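# Unpack heat sink and slip sheet onto pads, return tools

## Task

Remove both the finned metal heat sink and the slip sheet beneath it from their crate. Set the heat sink upright with its fins pointing up on the small pad, and place the sheet lying flat on the large pad, each fully within the outline of its pad. Then release everything, return every tool you used to the exact stand slot it came from, and move the arm well away from the tools. The heat sink is too wide for grip50. A tool still locked on the arm is treated as part of the arm.

## Robot and tools

Robot: one arm ending in a tool changer. The tools are grip50 (small two-finger gripper), grip85 (larger two-finger gripper) and cup (suction), all hanging in slots of a stand. Use grip85 or the cup for the heat sink, since it will not fit in grip50.

Frame: every pose is in the scene frame. Origin is on the table top under the arm base, +z is up, and +y is to your left when facing along +x. Positions are metres; orientation is a quaternion written w, x, y, z. end_effector_position is always the centre of the changer's flat face; the face's z axis points away from the arm. Offsets in mm on the face axes (x, y, z): grip50 grip point (0, -25, 180); grip85 grip point (0, 0, 173) when closed, 13 mm closer to the face when fully open; cup rim centre (0, 0, 175). Both grippers close along the face x axis.

The row (15 numbers, for the single arm): x, y, z, qw, qx, qy, qz, tool/lock, grip50_position, grip50_force_limit, grip50_speed, grip85_position, grip85_force_limit, grip85_speed, cup_suction. The first seven are an absolute pose to go to for the changer face, in the scene frame. The last eight are each between -1 and 1. lock: above 0 locks the changer onto a plate resting against its face, below 0 unlocks, 0 keeps the previous command; either takes about 1 s. grip50_position: +1 is open to 50 mm, pads meet near -0.65, -1 closes until blocked. grip85_position: +1 is open to 85 mm, pads meet near -0.8, -1 closes until blocked. Force limits span about 20 N at -1 up to 185 N (grip50) or 235 N (grip85) at +1. Speeds span about 20 mm/s at -1 to 150 mm/s at +1. cup_suction above 0.01 is on; 0.01 or less is off and vents. Gripper numbers are ignored unless that tool is the one mounted and ready.

execute_actions(actions): a list of up to 15 actions; each action is a list of up to 15 rows, one row per 1/30 s step. If fewer than 15 rows are given, the final row repeats to fill the action (0.5 s). Every target must lie within 0.6 m of the face's position at the action's start, along each of the face's axes, or the action is refused; if the first action is bad the whole call is rejected. Each step, the commanded pose is clipped to 100 mm and 16 degrees from the measured pose, so far targets need several actions. Repeat the wanted quaternion in every row rather than copying a drifted reported one. An empty list just returns state and images.

move(target, speed, stop_force, blocking): drives the face in a straight line toward one absolute pose (a single 15-number row). speed is in m/s, 0.002 to 0.5 (default 0.25); turning is capped at twice that in rad/s. Paths run 0.5 to 10 s. stop_force (optional, 9 to 40 N) ends the path when the wrist sensor feels that much extra push along the direction of travel; use it only with very low speed and no rotation, and omit it when leaving a surface. blocking=false returns after 0.5 s while the arm keeps going (not allowed with stop_force); other commands are refused until its end is seen via wait. The move: line reports the ending (done, off_target, moving, held, contact, fault), any limits (paced = pose was clipped, held = steps were blocked), and distance to target.

wait(seconds): 0 to 10 s, holding the last command. stop(): brakes a running move. zoom_image(camera, region): region [x0, y0, x1, y1] in pixels, at most 504 by 504, from cam_head_left, cam_head_right (504x504) or cam_wrist (616x616 fisheye). finished_scene(scene): pass the current scene number once everything is done; irreversible.

Reading results: the state line gives face pose and velocities; Hand target is where the controller is heading now; a pose unreachable line means the clearance check altered or blocked the command. Tool fields: tool_id (grip50, grip85, cup, none), plate_near, locked, unlocked, in_stand, unlock_refused. object_status: 0 moving, 1 stopped while opening, 2 stopped while closing (a real grip), 3 reached target or pads met. grip50 opening in mm is about (250 - grip50_position_measured) x 0.202; grip85 counts: about 78 = 60 mm, 130 = 40 mm, 180 = 20 mm, 230 = pads touching. cup_suction_measured near 1 is strong vacuum, near 0 means no seal; cup_part_present is 1 above 0.50. Wrist force and torque are on the face's own axes and saturate around 50 N.

Tool handling: line the face up with the plate to within about 1 mm and 1 degree, with face -y pointing at the fork's open side. When plate_near is 1, send lock +1 and wait for locked = 1. The tool then self-tests (readings n/a; a gripper closes and reopens), so hold nothing in it. To remove a tool from its slot, raise it 10 to 30 mm (about 20), slide at least 110 mm out along face -y, then lift. Return it by the reverse path; when in_stand is 1, hold still, send lock -1, wait for unlocked = 1. Slots are 180 mm apart; fork arms lie 40 to 70 mm either side along face x, reach 45 mm toward the open side, and their tops sit 18 mm below a hung plate's face; stops are 10 mm high. Changer is 63 mm wide, with parts sticking out 46 mm on -y and 58 mm on +y.

Gripping: command -1 and keep it; confirm object_status 2. The cup needs its whole rim on a flat, smooth, unbroken area; held items get pulled up to 12 mm toward the face. To release with the cup, set the object down, switch suction off, and rise 15 mm.

Avoid: knocking or dropping anything off the table, fast or hard contacts, and targets past a firm surface (the arm is stiff). Any outside force of 150 N or joint overload (wrist joints 26 N m, others 139 N m) halts the arm for 10 s. Motors warn from 70 °C and brake at 85 °C. Objects may occasionally be nudged by outside pushes.

Each tool is called by a JSON object that holds its "api" and its "payload".

## Session

{"api": "execute_actions", "payload": {"actions": []}}

Scene clock: 0.00 s.
end_effector_position=(+0.4292, +0.0003, +0.3473) locked=0 unlocked=1 plate_near=0 in_stand=0 unlock_refused=0 tool_id=none grip50_position_measured=n/a grip50_object_status=n/a grip85_position_measured=n/a grip85_object_status=n/a cup_suction_measured=n/a cup_part_present=n/a end_effector_quat_wxyz=(-0.002, +0.706, +0.709, +0.002) end_effector_velocity=(+0.000, +0.000, +0.000) end_effector_angular_velocity=(+0.000, -0.001, -0.000)
Joint positions: [-0.316 -1.721  2.041 -1.89  -1.571 -1.887]
Joint velocities: [ 0.     0.    -0.    -0.001  0.     0.   ]
Joint torques (N m, as the arm reports them, + toward a larger angle): no reading
Wrist force (N, on the end effector, along its own x y z axes, offset not removed): no reading
Wrist torque (N m, same axes, about the end effector's origin, offset not removed): no reading
Hand target: +0.429, +0.000, +0.347; -0.002, +0.706, +0.709, +0.002
camera_calibration (this result's frames):
cam_wrist: T_world_to_cam=[[-0.0127236, 0.999382, 0.0327748, -0.00193879], [0.955948, 0.00254442, 0.293526, -0.45098], [0.293261, 0.0350657, -0.955389, 0.249041], [0, 0, 0, 1]] pos_world=[0.358054, -0.00564773, 0.370369]

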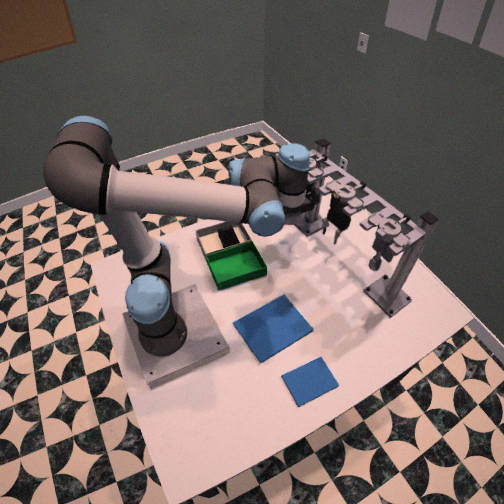

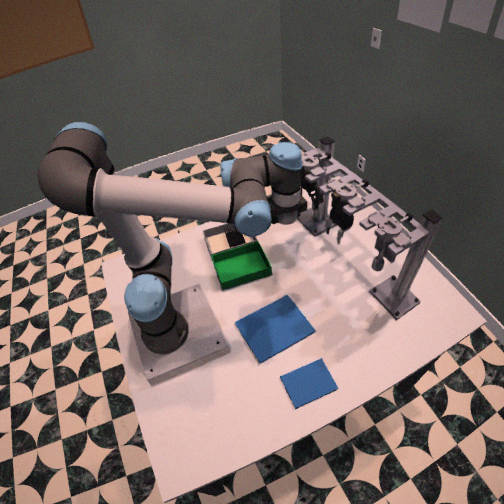

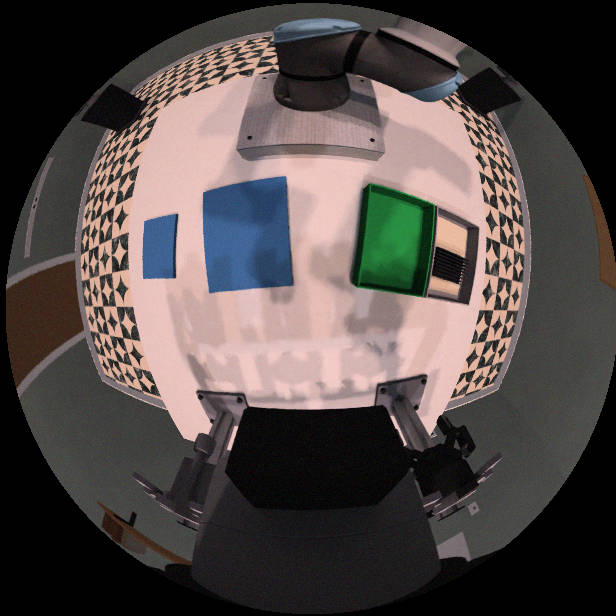

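{"api": "zoom_image", "payload": {"camera": "cam_head_left", "region": [290, 130, 450, 280]}}

{"api": "zoom_image", "payload": {"camera": "cam_head_right", "region": [290, 130, 450, 280]}}

{"api": "zoom_image", "payload": {"camera": "cam_head_left", "region": [225, 285, 355, 415]}}

{"api": "zoom_image", "payload": {"camera": "cam_wrist", "region": [340, 170, 500, 320]}}

Region (290, 130, 450, 280) of cam_head_left's 504x504 image, scaled by 3.150, with more detail than that image has; it fills the top 472 rows of this view, and the rest is white.

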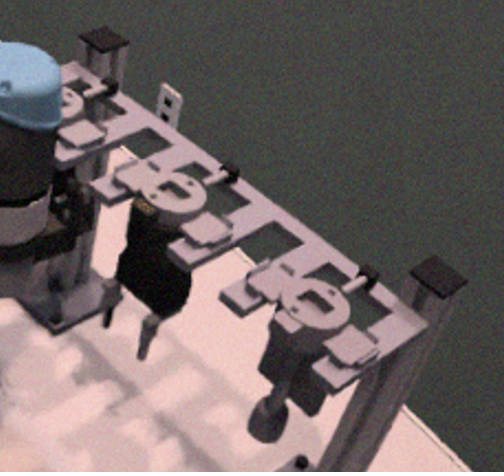

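Region (290, 130, 450, 280) of cam_head_right's 504x504 image, scaled by 3.150, with more detail than that image has; it fills the top 472 rows of this view, and the rest is white.

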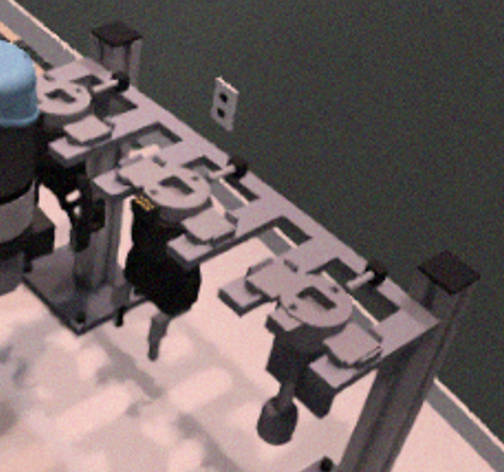

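Region (225, 285, 355, 415) of cam_head_left's 504x504 image, scaled by 3.877, with more detail than that image has.

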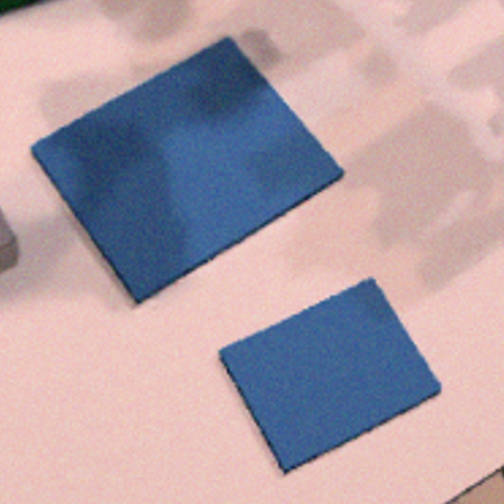

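Region (340, 170, 500, 320) of cam_wrist's 616x616 image, scaled by 3.150, with more detail than that image has; it fills the top 472 rows of this view, and the rest is white.

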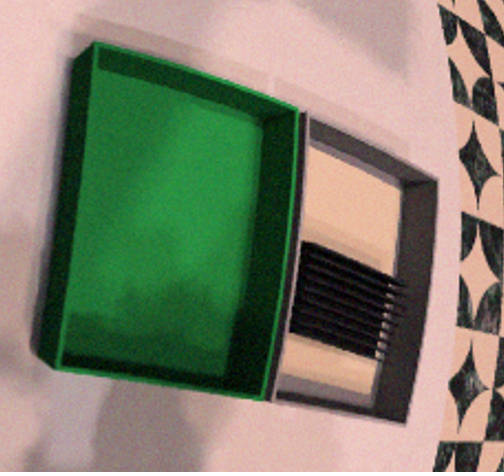

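{"api": "move", "payload": {"target": [0.625, 0.185, 0.4005, 0, 0.6756, 0.7373, 0, 0, 1, 0, 1, 1, -0.5, 0.5, 0], "speed": 0.2}}

{"api": "zoom_image", "payload": {"camera": "cam_wrist", "region": [150, 280, 480, 480]}}

Scene clock: 7.20 s.
end_effector_position=(+0.6249, +0.1852, +0.4001) locked=0 unlocked=1 plate_near=0 in_stand=0 unlock_refused=0 tool_id=none grip50_position_measured=n/a grip50_object_status=n/a grip85_position_measured=n/a grip85_object_status=n/a cup_suction_measured=n/a cup_part_present=n/a end_effector_quat_wxyz=(+0.000, +0.676, +0.737, -0.000) end_effector_velocity=(+0.001, +0.001, +0.000) end_effector_angular_velocity=(-0.001, +0.001, -0.001)
Joint positions: [ 0.082 -1.21   1.335 -1.695 -1.576 -1.572]
Joint velocities: [ 0.002  0.003 -0.004  0.003 -0.     0.003]
Joint torques (N m, as the arm reports them, + toward a larger angle): [  4.59 -35.94 -35.    -0.63  -1.74   1.3 ]
Wrist force (N, on the end effector, along its own x y z axes, offset not removed): [-1.4 0.4 -1.2]
Wrist torque (N m, same axes, about the end effector's origin, offset not removed): [0.13 0.03 -0.05]
Hand target: +0.625, +0.185, +0.400; +0.000, +0.676, +0.737, -0.000
Off the commanded pose: 0.000 m, 0 deg.
move: done
camera_calibration (this result's frames):
cam_wrist: T_world_to_cam=[[-0.0954875, 0.995058, 0.0272489, -0.131189], [0.952198, 0.0833265, 0.293897, -0.666833], [0.290174, 0.0540098, -0.955449, 0.234135], [0, 0, 0, 1]] pos_world=[0.55449, 0.17346, 0.423258]

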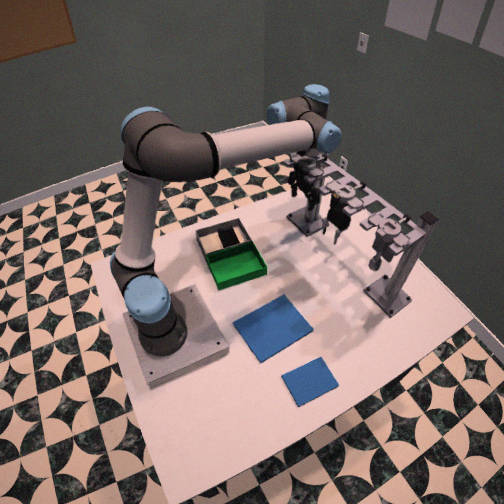

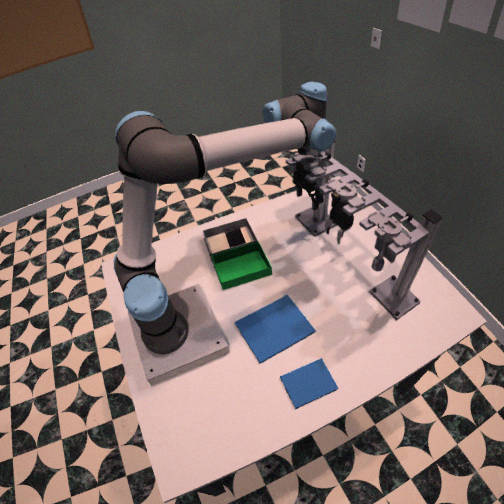

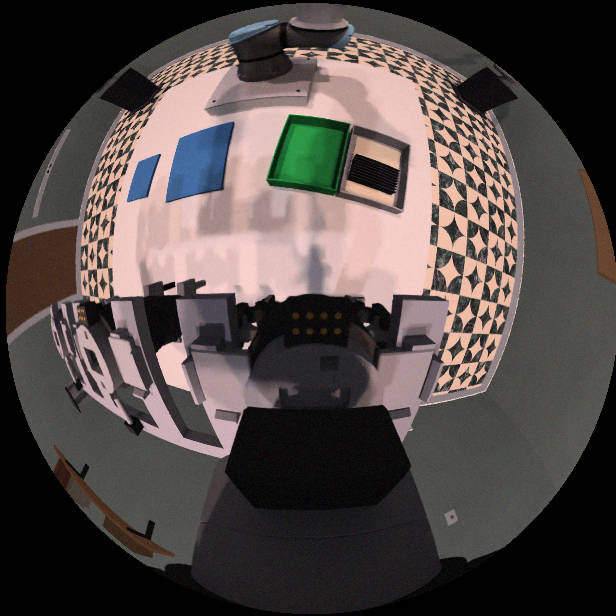

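Region (150, 280, 480, 480) of cam_wrist's 616x616 image, scaled by 1.527, with more detail than that image has; it fills the top 305 rows of this view, and the rest is white.

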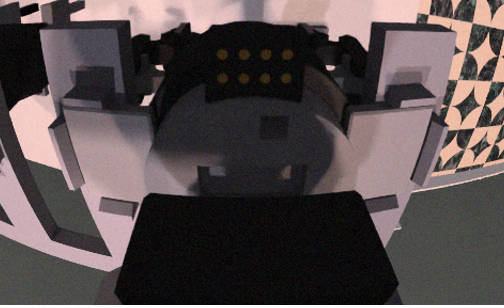

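{"api": "move", "payload": {"target": [0.6217, 0.1864, 0.385, 0, 0.6775, 0.7355, 0, 0, 1, 0, 1, 1, -0.5, 0.5, 0], "speed": 0.04}}

{"api": "zoom_image", "payload": {"camera": "cam_wrist", "region": [150, 280, 480, 480]}}

{"api": "zoom_image", "payload": {"camera": "cam_wrist", "region": [230, 310, 400, 430]}}

Scene clock: 13.23 s.
end_effector_position=(+0.6217, +0.1864, +0.3851) locked=0 unlocked=1 plate_near=0 in_stand=0 unlock_refused=0 tool_id=none grip50_position_measured=n/a grip50_object_status=n/a grip85_position_measured=n/a grip85_object_status=n/a cup_suction_measured=n/a cup_part_present=n/a end_effector_quat_wxyz=(-0.000, +0.678, +0.736, -0.000) end_effector_velocity=(+0.000, -0.001, -0.001) end_effector_angular_velocity=(-0.001, +0.000, -0.003)
Joint positions: [ 0.084 -1.211  1.376 -1.734 -1.575 -1.565]
Joint velocities: [-0.001  0.     0.002 -0.002 -0.001  0.002]
Joint torques (N m, as the arm reports them, + toward a larger angle): [  5.24 -60.53 -17.09  -5.95   2.01   1.27]
Wrist force (N, on the end effector, along its own x y z axes, offset not removed): [0.5 3.3 -0.3]
Wrist torque (N m, same axes, about the end effector's origin, offset not removed): [0.41 -0.01 -0.02]
Hand target: +0.622, +0.186, +0.385; +0.000, +0.678, +0.736, -0.000
Off the commanded pose: 0.000 m, 0 deg.
move: done
camera_calibration (this result's frames):
cam_wrist: T_world_to_cam=[[-0.0903258, 0.995528, 0.0276464, -0.135742], [0.952607, 0.078268, 0.293961, -0.658799], [0.290483, 0.0528885, -0.955417, 0.220609], [0, 0, 0, 1]] pos_world=[0.551233, 0.175031, 0.408188]

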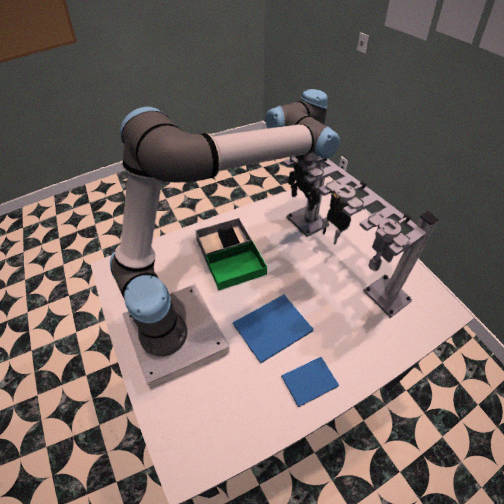

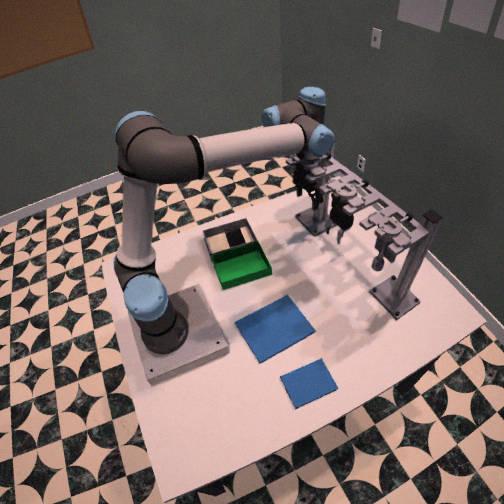

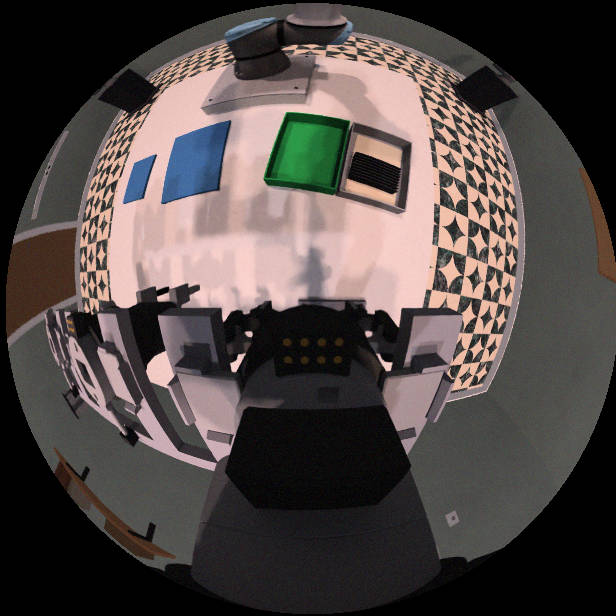

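Region (150, 280, 480, 480) of cam_wrist's 616x616 image, scaled by 1.527, with more detail than that image has; it fills the top 305 rows of this view, and the rest is white.

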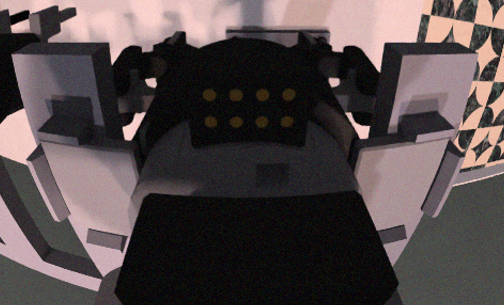

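Region (230, 310, 400, 430) of cam_wrist's 616x616 image, scaled by 2.965, with more detail than that image has; it fills the top 356 rows of this view, and the rest is white.

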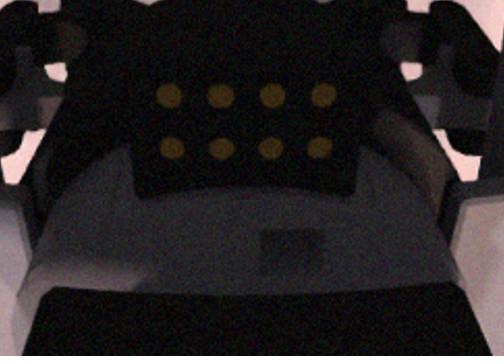

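{"api": "move", "payload": {"target": [0.6209, 0.1865, 0.370, 0, 0.6775, 0.7355, 0, 0, 1, 0, 1, 1, -0.5, 0.5, 0], "speed": 0.04}}

{"api": "move", "payload": {"target": [0.6209, 0.1865, 0.354, 0, 0.6775, 0.7355, 0, 0, 1, 0, 1, 1, -0.5, 0.5, 0], "speed": 0.006, "stop_force": 10}}

Scene clock: 18.27 s.
end_effector_position=(+0.6209, +0.1865, +0.3701) locked=0 unlocked=1 plate_near=0 in_stand=0 unlock_refused=0 tool_id=none grip50_position_measured=n/a grip50_object_status=n/a grip85_position_measured=n/a grip85_object_status=n/a cup_suction_measured=n/a cup_part_present=n/a end_effector_quat_wxyz=(-0.000, +0.678, +0.736, -0.000) end_effector_velocity=(-0.000, -0.000, -0.001) end_effector_angular_velocity=(-0.001, +0.002, -0.000)
Joint positions: [ 0.084 -1.207  1.408 -1.771 -1.575 -1.565]
Joint velocities: [ 0.     0.     0.002 -0.001 -0.     0.   ]
Joint torques (N m, as the arm reports them, + toward a larger angle): [  4.96 -36.23 -18.71  -5.79   1.71   1.3 ]
Wrist force (N, on the end effector, along its own x y z axes, offset not removed): [-1.5 -0.2 2.1]
Wrist torque (N m, same axes, about the end effector's origin, offset not removed): [0.11 0.13 0.02]
Hand target: +0.621, +0.186, +0.370; -0.000, +0.678, +0.736, -0.000
Off the commanded pose: 0.000 m, 0 deg.
move: done
camera_calibration (this result's frames):
cam_wrist: T_world_to_cam=[[-0.0903036, 0.99553, 0.027649, -0.13552], [0.952607, 0.0782456, 0.293969, -0.653622], [0.290492, 0.0528851, -0.955415, 0.2065], [0, 0, 0, 1]] pos_world=[0.550421, 0.175137, 0.393185]

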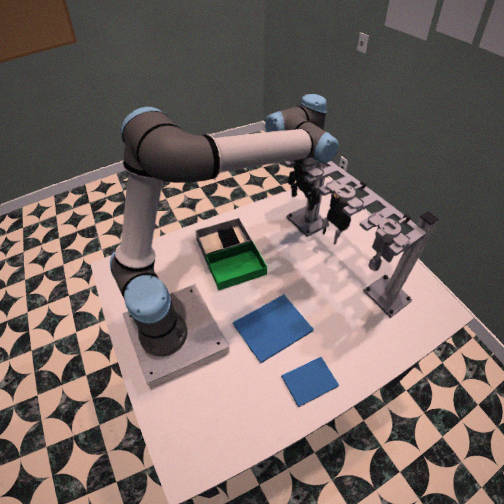

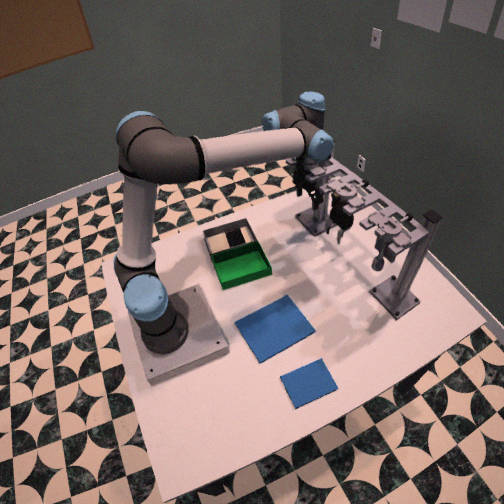

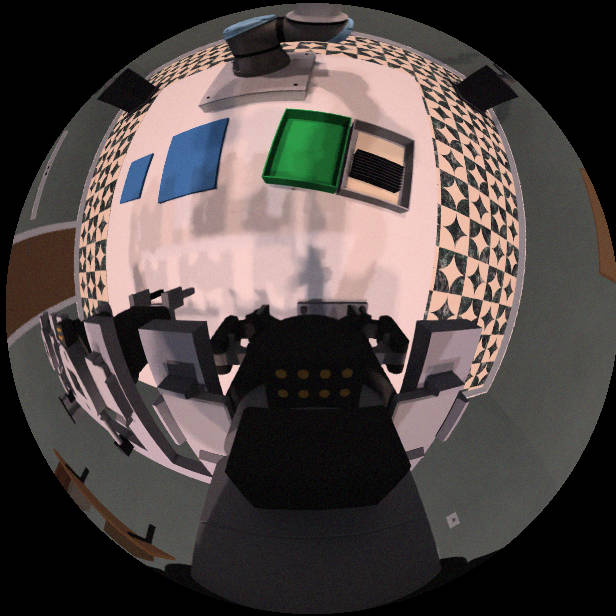

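Scene clock: 20.33 s.
end_effector_position=(+0.6209, +0.1865, +0.3599) locked=0 unlocked=1 plate_near=1 in_stand=1 unlock_refused=0 tool_id=none grip50_position_measured=n/a grip50_object_status=n/a grip85_position_measured=n/a grip85_object_status=n/a cup_suction_measured=n/a cup_part_present=n/a end_effector_quat_wxyz=(+0.000, +0.677, +0.736, +0.000) end_effector_velocity=(+0.000, -0.000, +0.001) end_effector_angular_velocity=(-0.000, +0.002, +0.000)
Joint positions: [ 0.084 -1.202  1.428 -1.796 -1.575 -1.565]
Joint velocities: [-0.     0.001 -0.004  0.005  0.    -0.   ]
Joint torques (N m, as the arm reports them, + toward a larger angle): [ -9.11 -32.59 -22.84   2.03   0.69  -1.32]
Wrist force (N, on the end effector, along its own x y z axes, offset not removed): [2.6 5.4 -27.6]
Wrist torque (N m, same axes, about the end effector's origin, offset not removed): [0.83 0.23 -0.08]
Hand target: +0.621, +0.187, +0.360; +0.000, +0.677, +0.736, +0.000
Off the commanded pose: 0.006 m, 0 deg.
move: contact
camera_calibration (this result's frames):
cam_wrist: T_world_to_cam=[[-0.0903511, 0.995525, 0.0276826, -0.135254], [0.952583, 0.0782775, 0.294037, -0.650637], [0.290555, 0.0529366, -0.955393, 0.196682], [0, 0, 0, 1]] pos_world=[0.550419, 0.175167, 0.382965]

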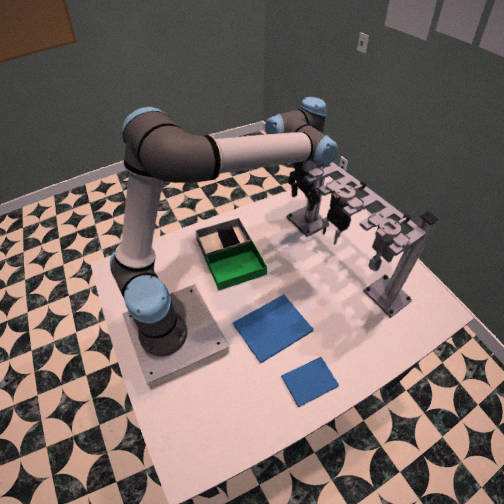

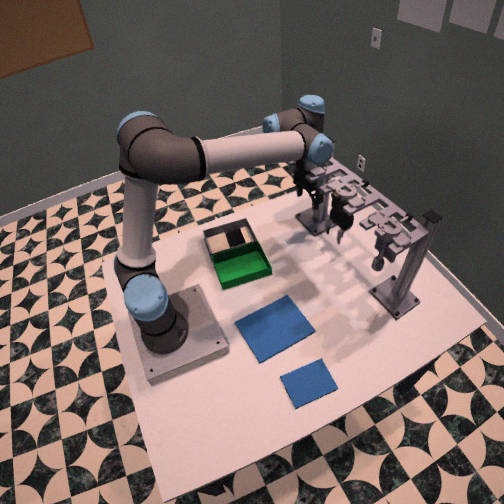

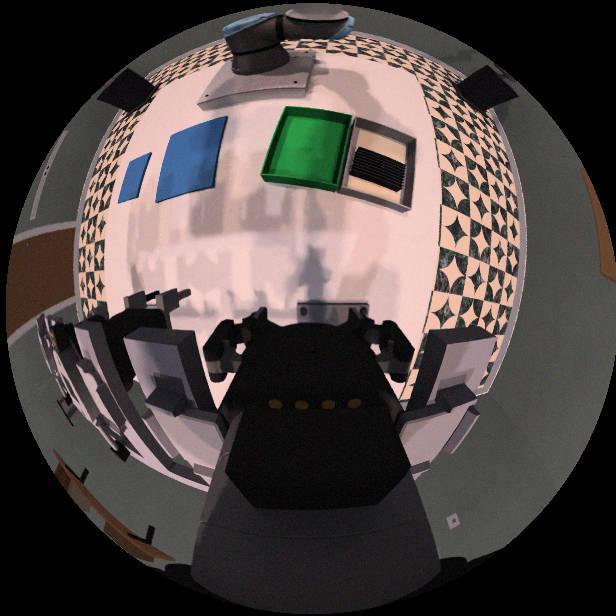

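{"api": "execute_actions", "payload": {"actions": [[[0.6209, 0.1865, 0.3602, 0, 0.6775, 0.7355, 0, 1, 1, 0, 1, 0.65, -0.5, 0.5, 0]], [[0.6209, 0.1865, 0.3602, 0, 0.6775, 0.7355, 0, 1, 1, 0, 1, 0.65, -0.5, 0.5, 0]]]}}

{"api": "zoom_image", "payload": {"camera": "cam_head_left", "region": [180, 200, 290, 300]}}

Scene clock: 22.20 s.
end_effector_position=(+0.6209, +0.1865, +0.3603) locked=1 unlocked=0 plate_near=1 in_stand=1 unlock_refused=0 tool_id=grip85 grip50_position_measured=n/a grip50_object_status=n/a grip85_position_measured=n/a grip85_object_status=n/a cup_suction_measured=n/a cup_part_present=n/a end_effector_quat_wxyz=(+0.000, +0.678, +0.736, +0.000) end_effector_velocity=(-0.000, +0.001, -0.000) end_effector_angular_velocity=(-0.000, +0.001, -0.000)
Joint positions: [ 0.084 -1.202  1.427 -1.795 -1.575 -1.565]
Joint velocities: [ 0.002  0.     0.     0.001 -0.     0.002]
Joint torques (N m, as the arm reports them, + toward a larger angle): [-10.89 -57.32 -32.83  -1.62  -2.98  -0.7 ]
Wrist force (N, on the end effector, along its own x y z axes, offset not removed): [2.7 2.9 -12.3]
Wrist torque (N m, same axes, about the end effector's origin, offset not removed): [0.03 0.27 -0.09]
Hand target: +0.621, +0.187, +0.360; -0.000, +0.678, +0.736, -0.000
Off the commanded pose: 0.000 m, 0 deg.
camera_calibration (this result's frames):
cam_wrist: T_world_to_cam=[[-0.0903159, 0.995528, 0.027678, -0.13526], [0.952572, 0.0782426, 0.294083, -0.650779], [0.290603, 0.0529257, -0.955379, 0.197038], [0, 0, 0, 1]] pos_world=[0.550438, 0.175146, 0.383373]

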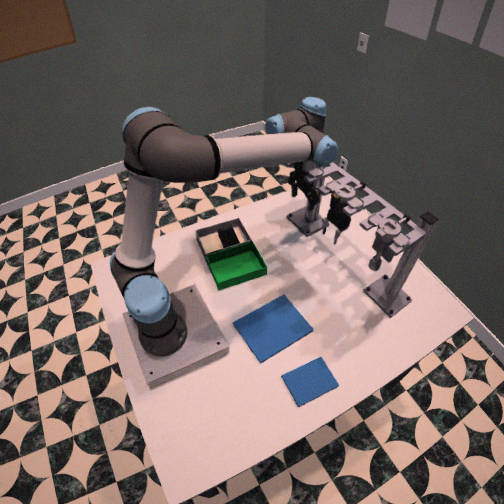

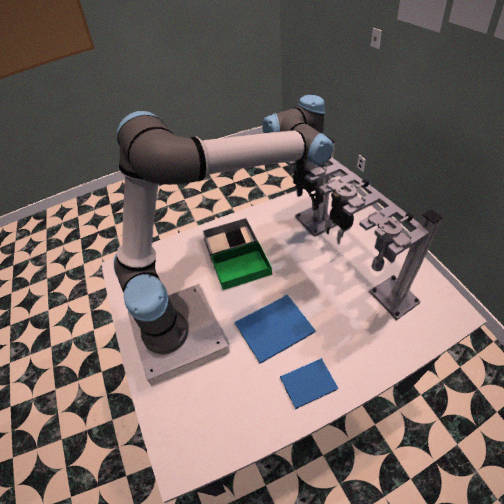

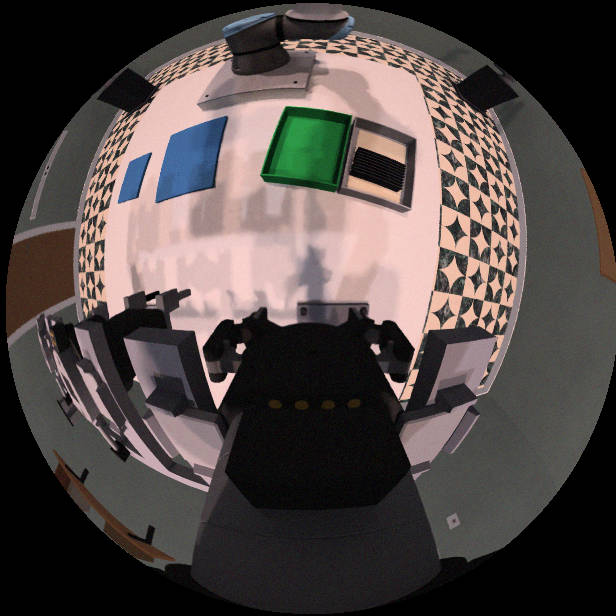

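Region (180, 200, 290, 300) of cam_head_left's 504x504 image, scaled by 4.582, with more detail than that image has; it fills the top 458 rows of this view, and the rest is white.

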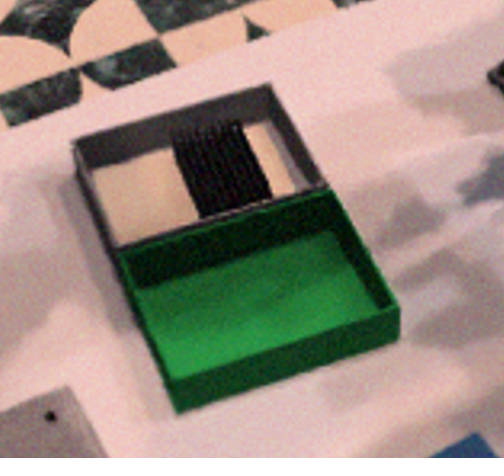

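{"api": "move", "payload": {"target": [0.6209, 0.1865, 0.380, 0, 0.6775, 0.7355, 0, 0, 1, 0, 1, 0.65, -0.5, 0.5, 0], "speed": 0.05}}

{"api": "move", "payload": {"target": [0.4963, 0.1762, 0.380, 0, 0.6775, 0.7355, 0, 0, 1, 0, 1, 0.65, -0.5, 0.5, 0], "speed": 0.12}}

{"api": "move", "payload": {"target": [0.369, 0.294, 0.27, 0, 0.0785, 0.9969, 0, 0, 1, 0, 1, 0.65, -0.5, 0.5, 0], "speed": 0.3}}

{"api": "zoom_image", "payload": {"camera": "cam_wrist", "region": [190, 190, 440, 380]}}

Scene clock: 32.63 s.
end_effector_position=(+0.6209, +0.1865, +0.3799) locked=1 unlocked=0 plate_near=1 in_stand=0 unlock_refused=0 tool_id=grip85 grip50_position_measured=n/a grip50_object_status=n/a grip85_position_measured=47 grip85_object_status=3 cup_suction_measured=n/a cup_part_present=n/a end_effector_quat_wxyz=(+0.000, +0.678, +0.735, -0.000) end_effector_velocity=(+0.000, +0.000, +0.001) end_effector_angular_velocity=(+0.000, -0.000, +0.001)
Joint positions: [ 0.084 -1.211  1.388 -1.747 -1.575 -1.565]
Joint velocities: [ 0.    -0.    -0.003  0.003  0.    -0.001]
Joint torques (N m, as the arm reports them, + toward a larger angle): [  5.19 -69.82 -42.16  -2.17   1.9    1.26]
Wrist force (N, on the end effector, along its own x y z axes, offset not removed): [-1.9 1.8 0.2]
Wrist torque (N m, same axes, about the end effector's origin, offset not removed): [0.18 0.31 0.03]
Hand target: +0.621, +0.187, +0.380; +0.000, +0.678, +0.736, +0.000
Off the commanded pose: 0.000 m, 0 deg.
move: done
camera_calibration (this result's frames):
cam_wrist: T_world_to_cam=[[-0.0902255, 0.995538, 0.0276433, -0.135789], [0.952609, 0.0781718, 0.293982, -0.656543], [0.290509, 0.0528579, -0.955411, 0.215883], [0, 0, 0, 1]] pos_world=[0.550461, 0.175095, 0.403023]

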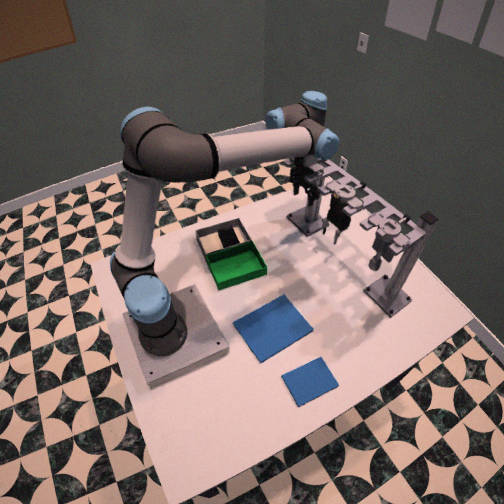

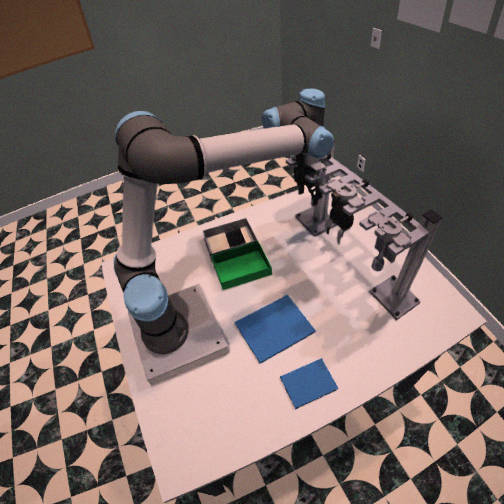

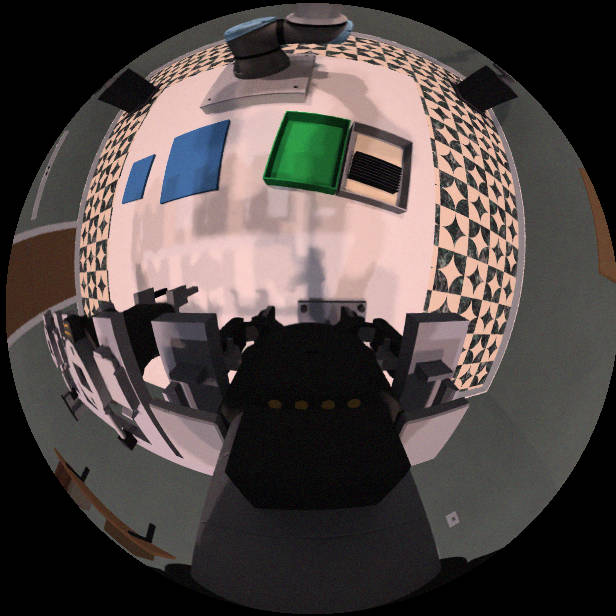

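Scene clock: 34.13 s.
end_effector_position=(+0.4964, +0.1762, +0.3802) locked=1 unlocked=0 plate_near=1 in_stand=0 unlock_refused=0 tool_id=grip85 grip50_position_measured=n/a grip50_object_status=n/a grip85_position_measured=47 grip85_object_status=3 cup_suction_measured=n/a cup_part_present=n/a end_effector_quat_wxyz=(+0.000, +0.678, +0.736, -0.000) end_effector_velocity=(-0.001, -0.001, +0.000) end_effector_angular_velocity=(+0.000, -0.000, -0.000)
Joint positions: [ 0.086 -1.499  1.744 -1.815 -1.575 -1.563]
Joint velocities: [-0.001 -0.003  0.002 -0.     0.    -0.001]
Joint torques (N m, as the arm reports them, + toward a larger angle): [ -7.62 -51.72 -23.    -7.1    1.92  -1.42]
Wrist force (N, on the end effector, along its own x y z axes, offset not removed): [0.5 0.7 0.5]
Wrist torque (N m, same axes, about the end effector's origin, offset not removed): [0.19 -0.05 0.23]
Hand target: +0.496, +0.176, +0.380; +0.000, +0.678, +0.736, -0.000
Off the commanded pose: 0.000 m, 0 deg.
move: done
camera_calibration (this result's frames):
cam_wrist: T_world_to_cam=[[-0.0903322, 0.995529, 0.0276191, -0.136766], [0.952605, 0.078282, 0.293964, -0.537181], [0.290488, 0.0528645, -0.955417, 0.25288], [0, 0, 0, 1]] pos_world=[0.425908, 0.164837, 0.403296]

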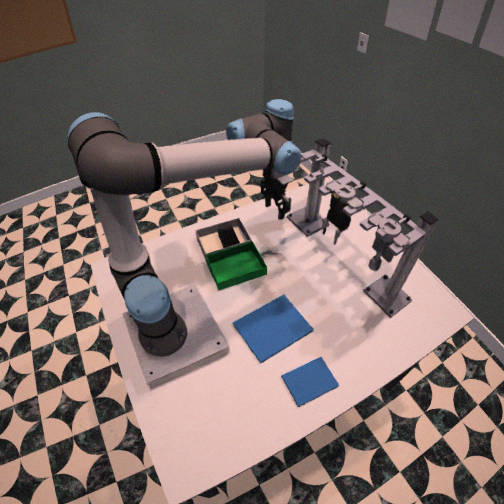

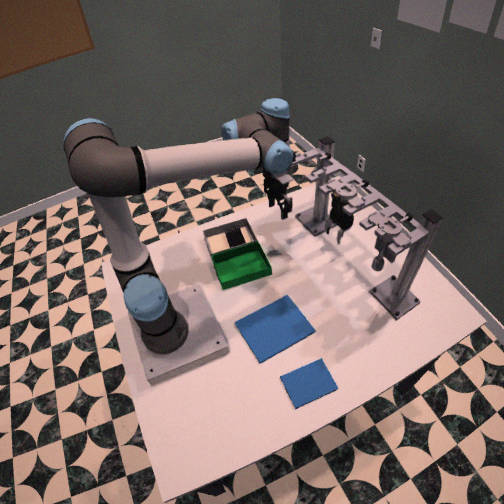

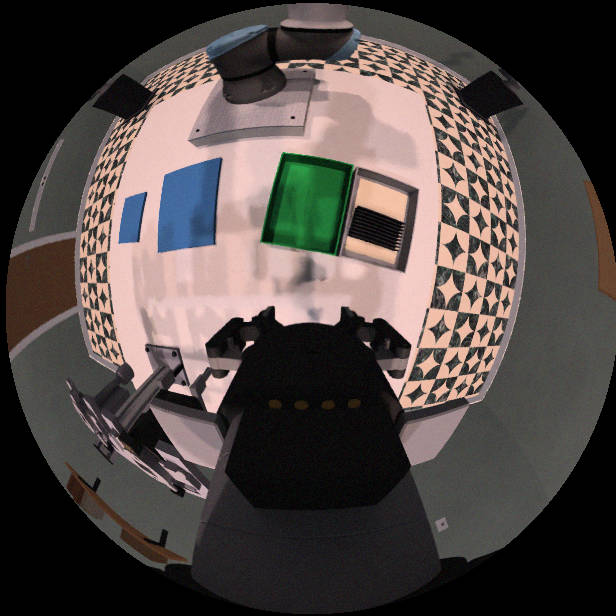

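Scene clock: 36.83 s.
end_effector_position=(+0.3689, +0.2940, +0.2701) locked=1 unlocked=0 plate_near=1 in_stand=0 unlock_refused=0 tool_id=grip85 grip50_position_measured=n/a grip50_object_status=n/a grip85_position_measured=47 grip85_object_status=3 cup_suction_measured=n/a cup_part_present=n/a end_effector_quat_wxyz=(+0.000, +0.079, +0.997, -0.000) end_effector_velocity=(-0.000, +0.000, -0.000) end_effector_angular_velocity=(+0.001, -0.001, +0.006)
Joint positions: [ 0.386 -1.523  2.076 -2.122 -1.575 -2.594]
Joint velocities: [ 0.001  0.001  0.001 -0.003  0.    -0.005]
Joint torques (N m, as the arm reports them, + toward a larger angle): [  5.32 -22.7  -20.12  -7.19   1.94  -1.55]
Wrist force (N, on the end effector, along its own x y z axes, offset not removed): [-1.2 1.0 1.3]
Wrist torque (N m, same axes, about the end effector's origin, offset not removed): [0.20 0.20 0.06]
Hand target: +0.369, +0.294, +0.270; +0.000, +0.079, +0.997, -0.000
Off the commanded pose: 0.000 m, 0 deg.
move: done
camera_calibration (this result's frames):
cam_wrist: T_world_to_cam=[[-0.988506, 0.148645, 0.0275722, 0.317789], [0.150151, 0.944049, 0.293642, -0.350999], [0.017619, 0.294407, -0.955518, 0.2082], [0, 0, 0, 1]] pos_world=[0.363171, 0.222827, 0.293245]

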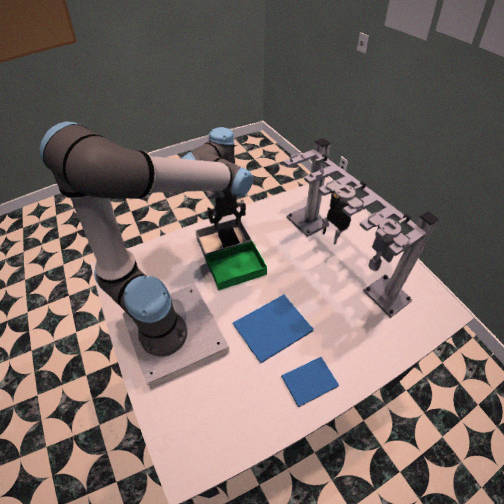

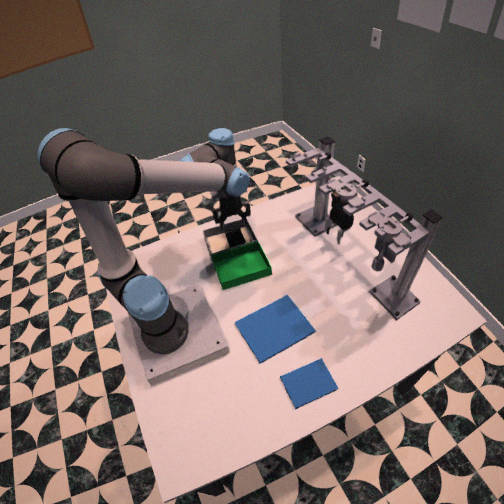

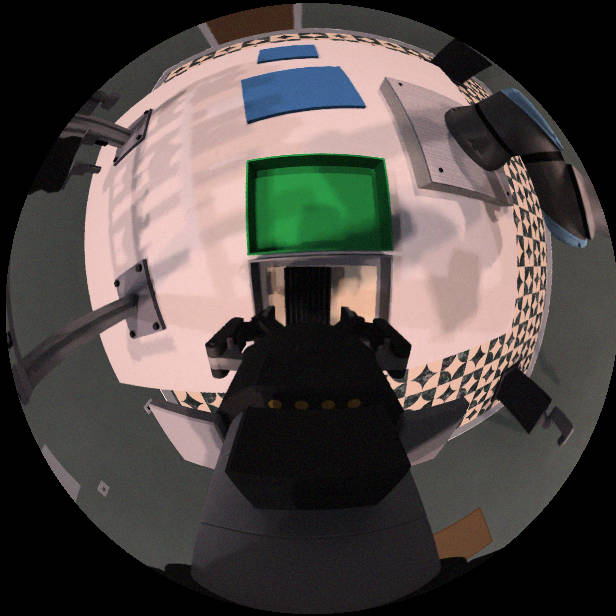

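Region (190, 190, 440, 380) of cam_wrist's 616x616 image, scaled by 2.016, with more detail than that image has; it fills the top 383 rows of this view, and the rest is white.

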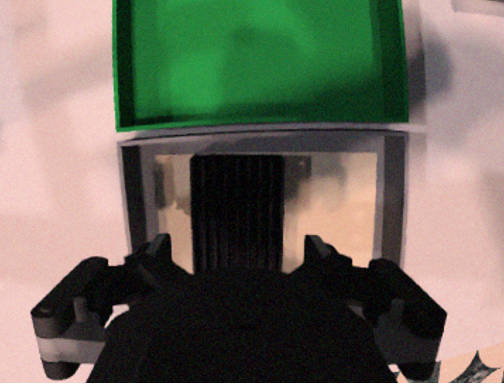

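{"api": "execute_actions", "payload": {"actions": []}}

Scene clock: 42.53 s.
end_effector_position=(+0.3688, +0.2940, +0.2701) locked=1 unlocked=0 plate_near=1 in_stand=0 unlock_refused=0 tool_id=grip85 grip50_position_measured=n/a grip50_object_status=n/a grip85_position_measured=47 grip85_object_status=3 cup_suction_measured=n/a cup_part_present=n/a end_effector_quat_wxyz=(+0.000, +0.079, +0.997, -0.000) end_effector_velocity=(+0.000, -0.000, +0.000) end_effector_angular_velocity=(-0.000, +0.000, +0.000)
Joint positions: [ 0.386 -1.523  2.076 -2.122 -1.575 -2.594]
Joint velocities: [-0.001 -0.    -0.     0.001 -0.    -0.001]
Joint torques (N m, as the arm reports them, + toward a larger angle): [  4.97 -23.01 -20.92  -7.08   1.84  -1.4 ]
Wrist force (N, on the end effector, along its own x y z axes, offset not removed): [1.6 0.6 0.3]
Wrist torque (N m, same axes, about the end effector's origin, offset not removed): [0.27 -0.18 -0.11]
Hand target: +0.369, +0.294, +0.270; +0.000, +0.079, +0.997, -0.000
Off the commanded pose: 0.000 m, 0 deg.
camera_calibration (this result's frames):
cam_wrist: T_world_to_cam=[[-0.98858, 0.148157, 0.0275671, 0.31791], [0.149682, 0.944116, 0.293668, -0.350878], [0.0174824, 0.294441, -0.95551, 0.208182], [0, 0, 0, 1]] pos_world=[0.36316, 0.222872, 0.293198]

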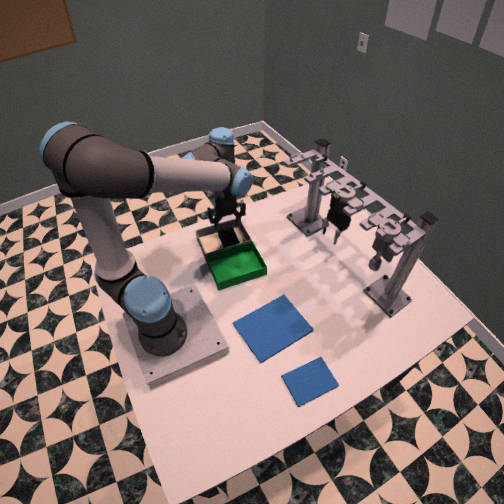

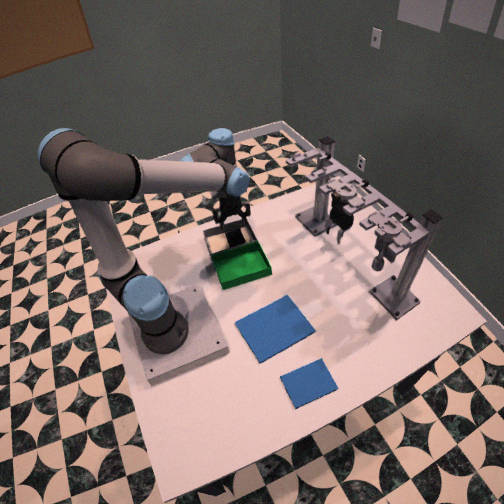

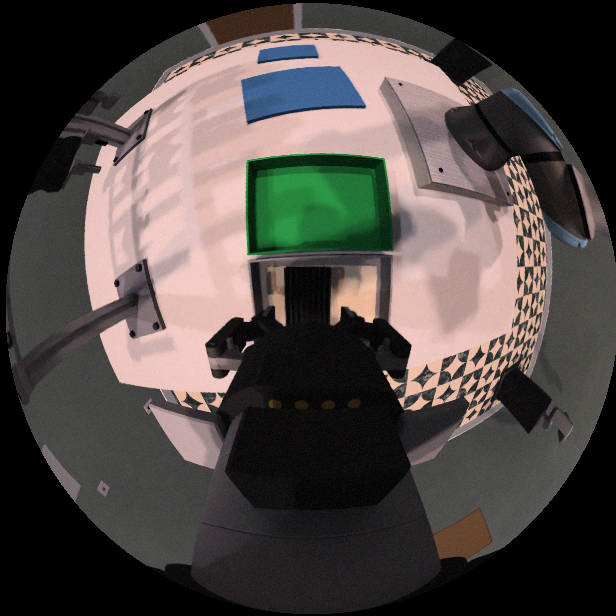

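{"api": "zoom_image", "payload": {"camera": "cam_wrist", "region": [200, 230, 420, 380]}}

Region (200, 230, 420, 380) of cam_wrist's 616x616 image, scaled by 2.291, with more detail than that image has; it fills the top 344 rows of this view, and the rest is white.

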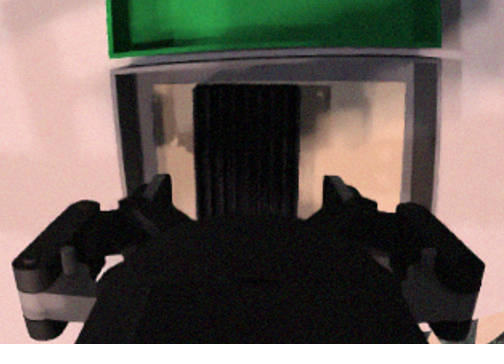

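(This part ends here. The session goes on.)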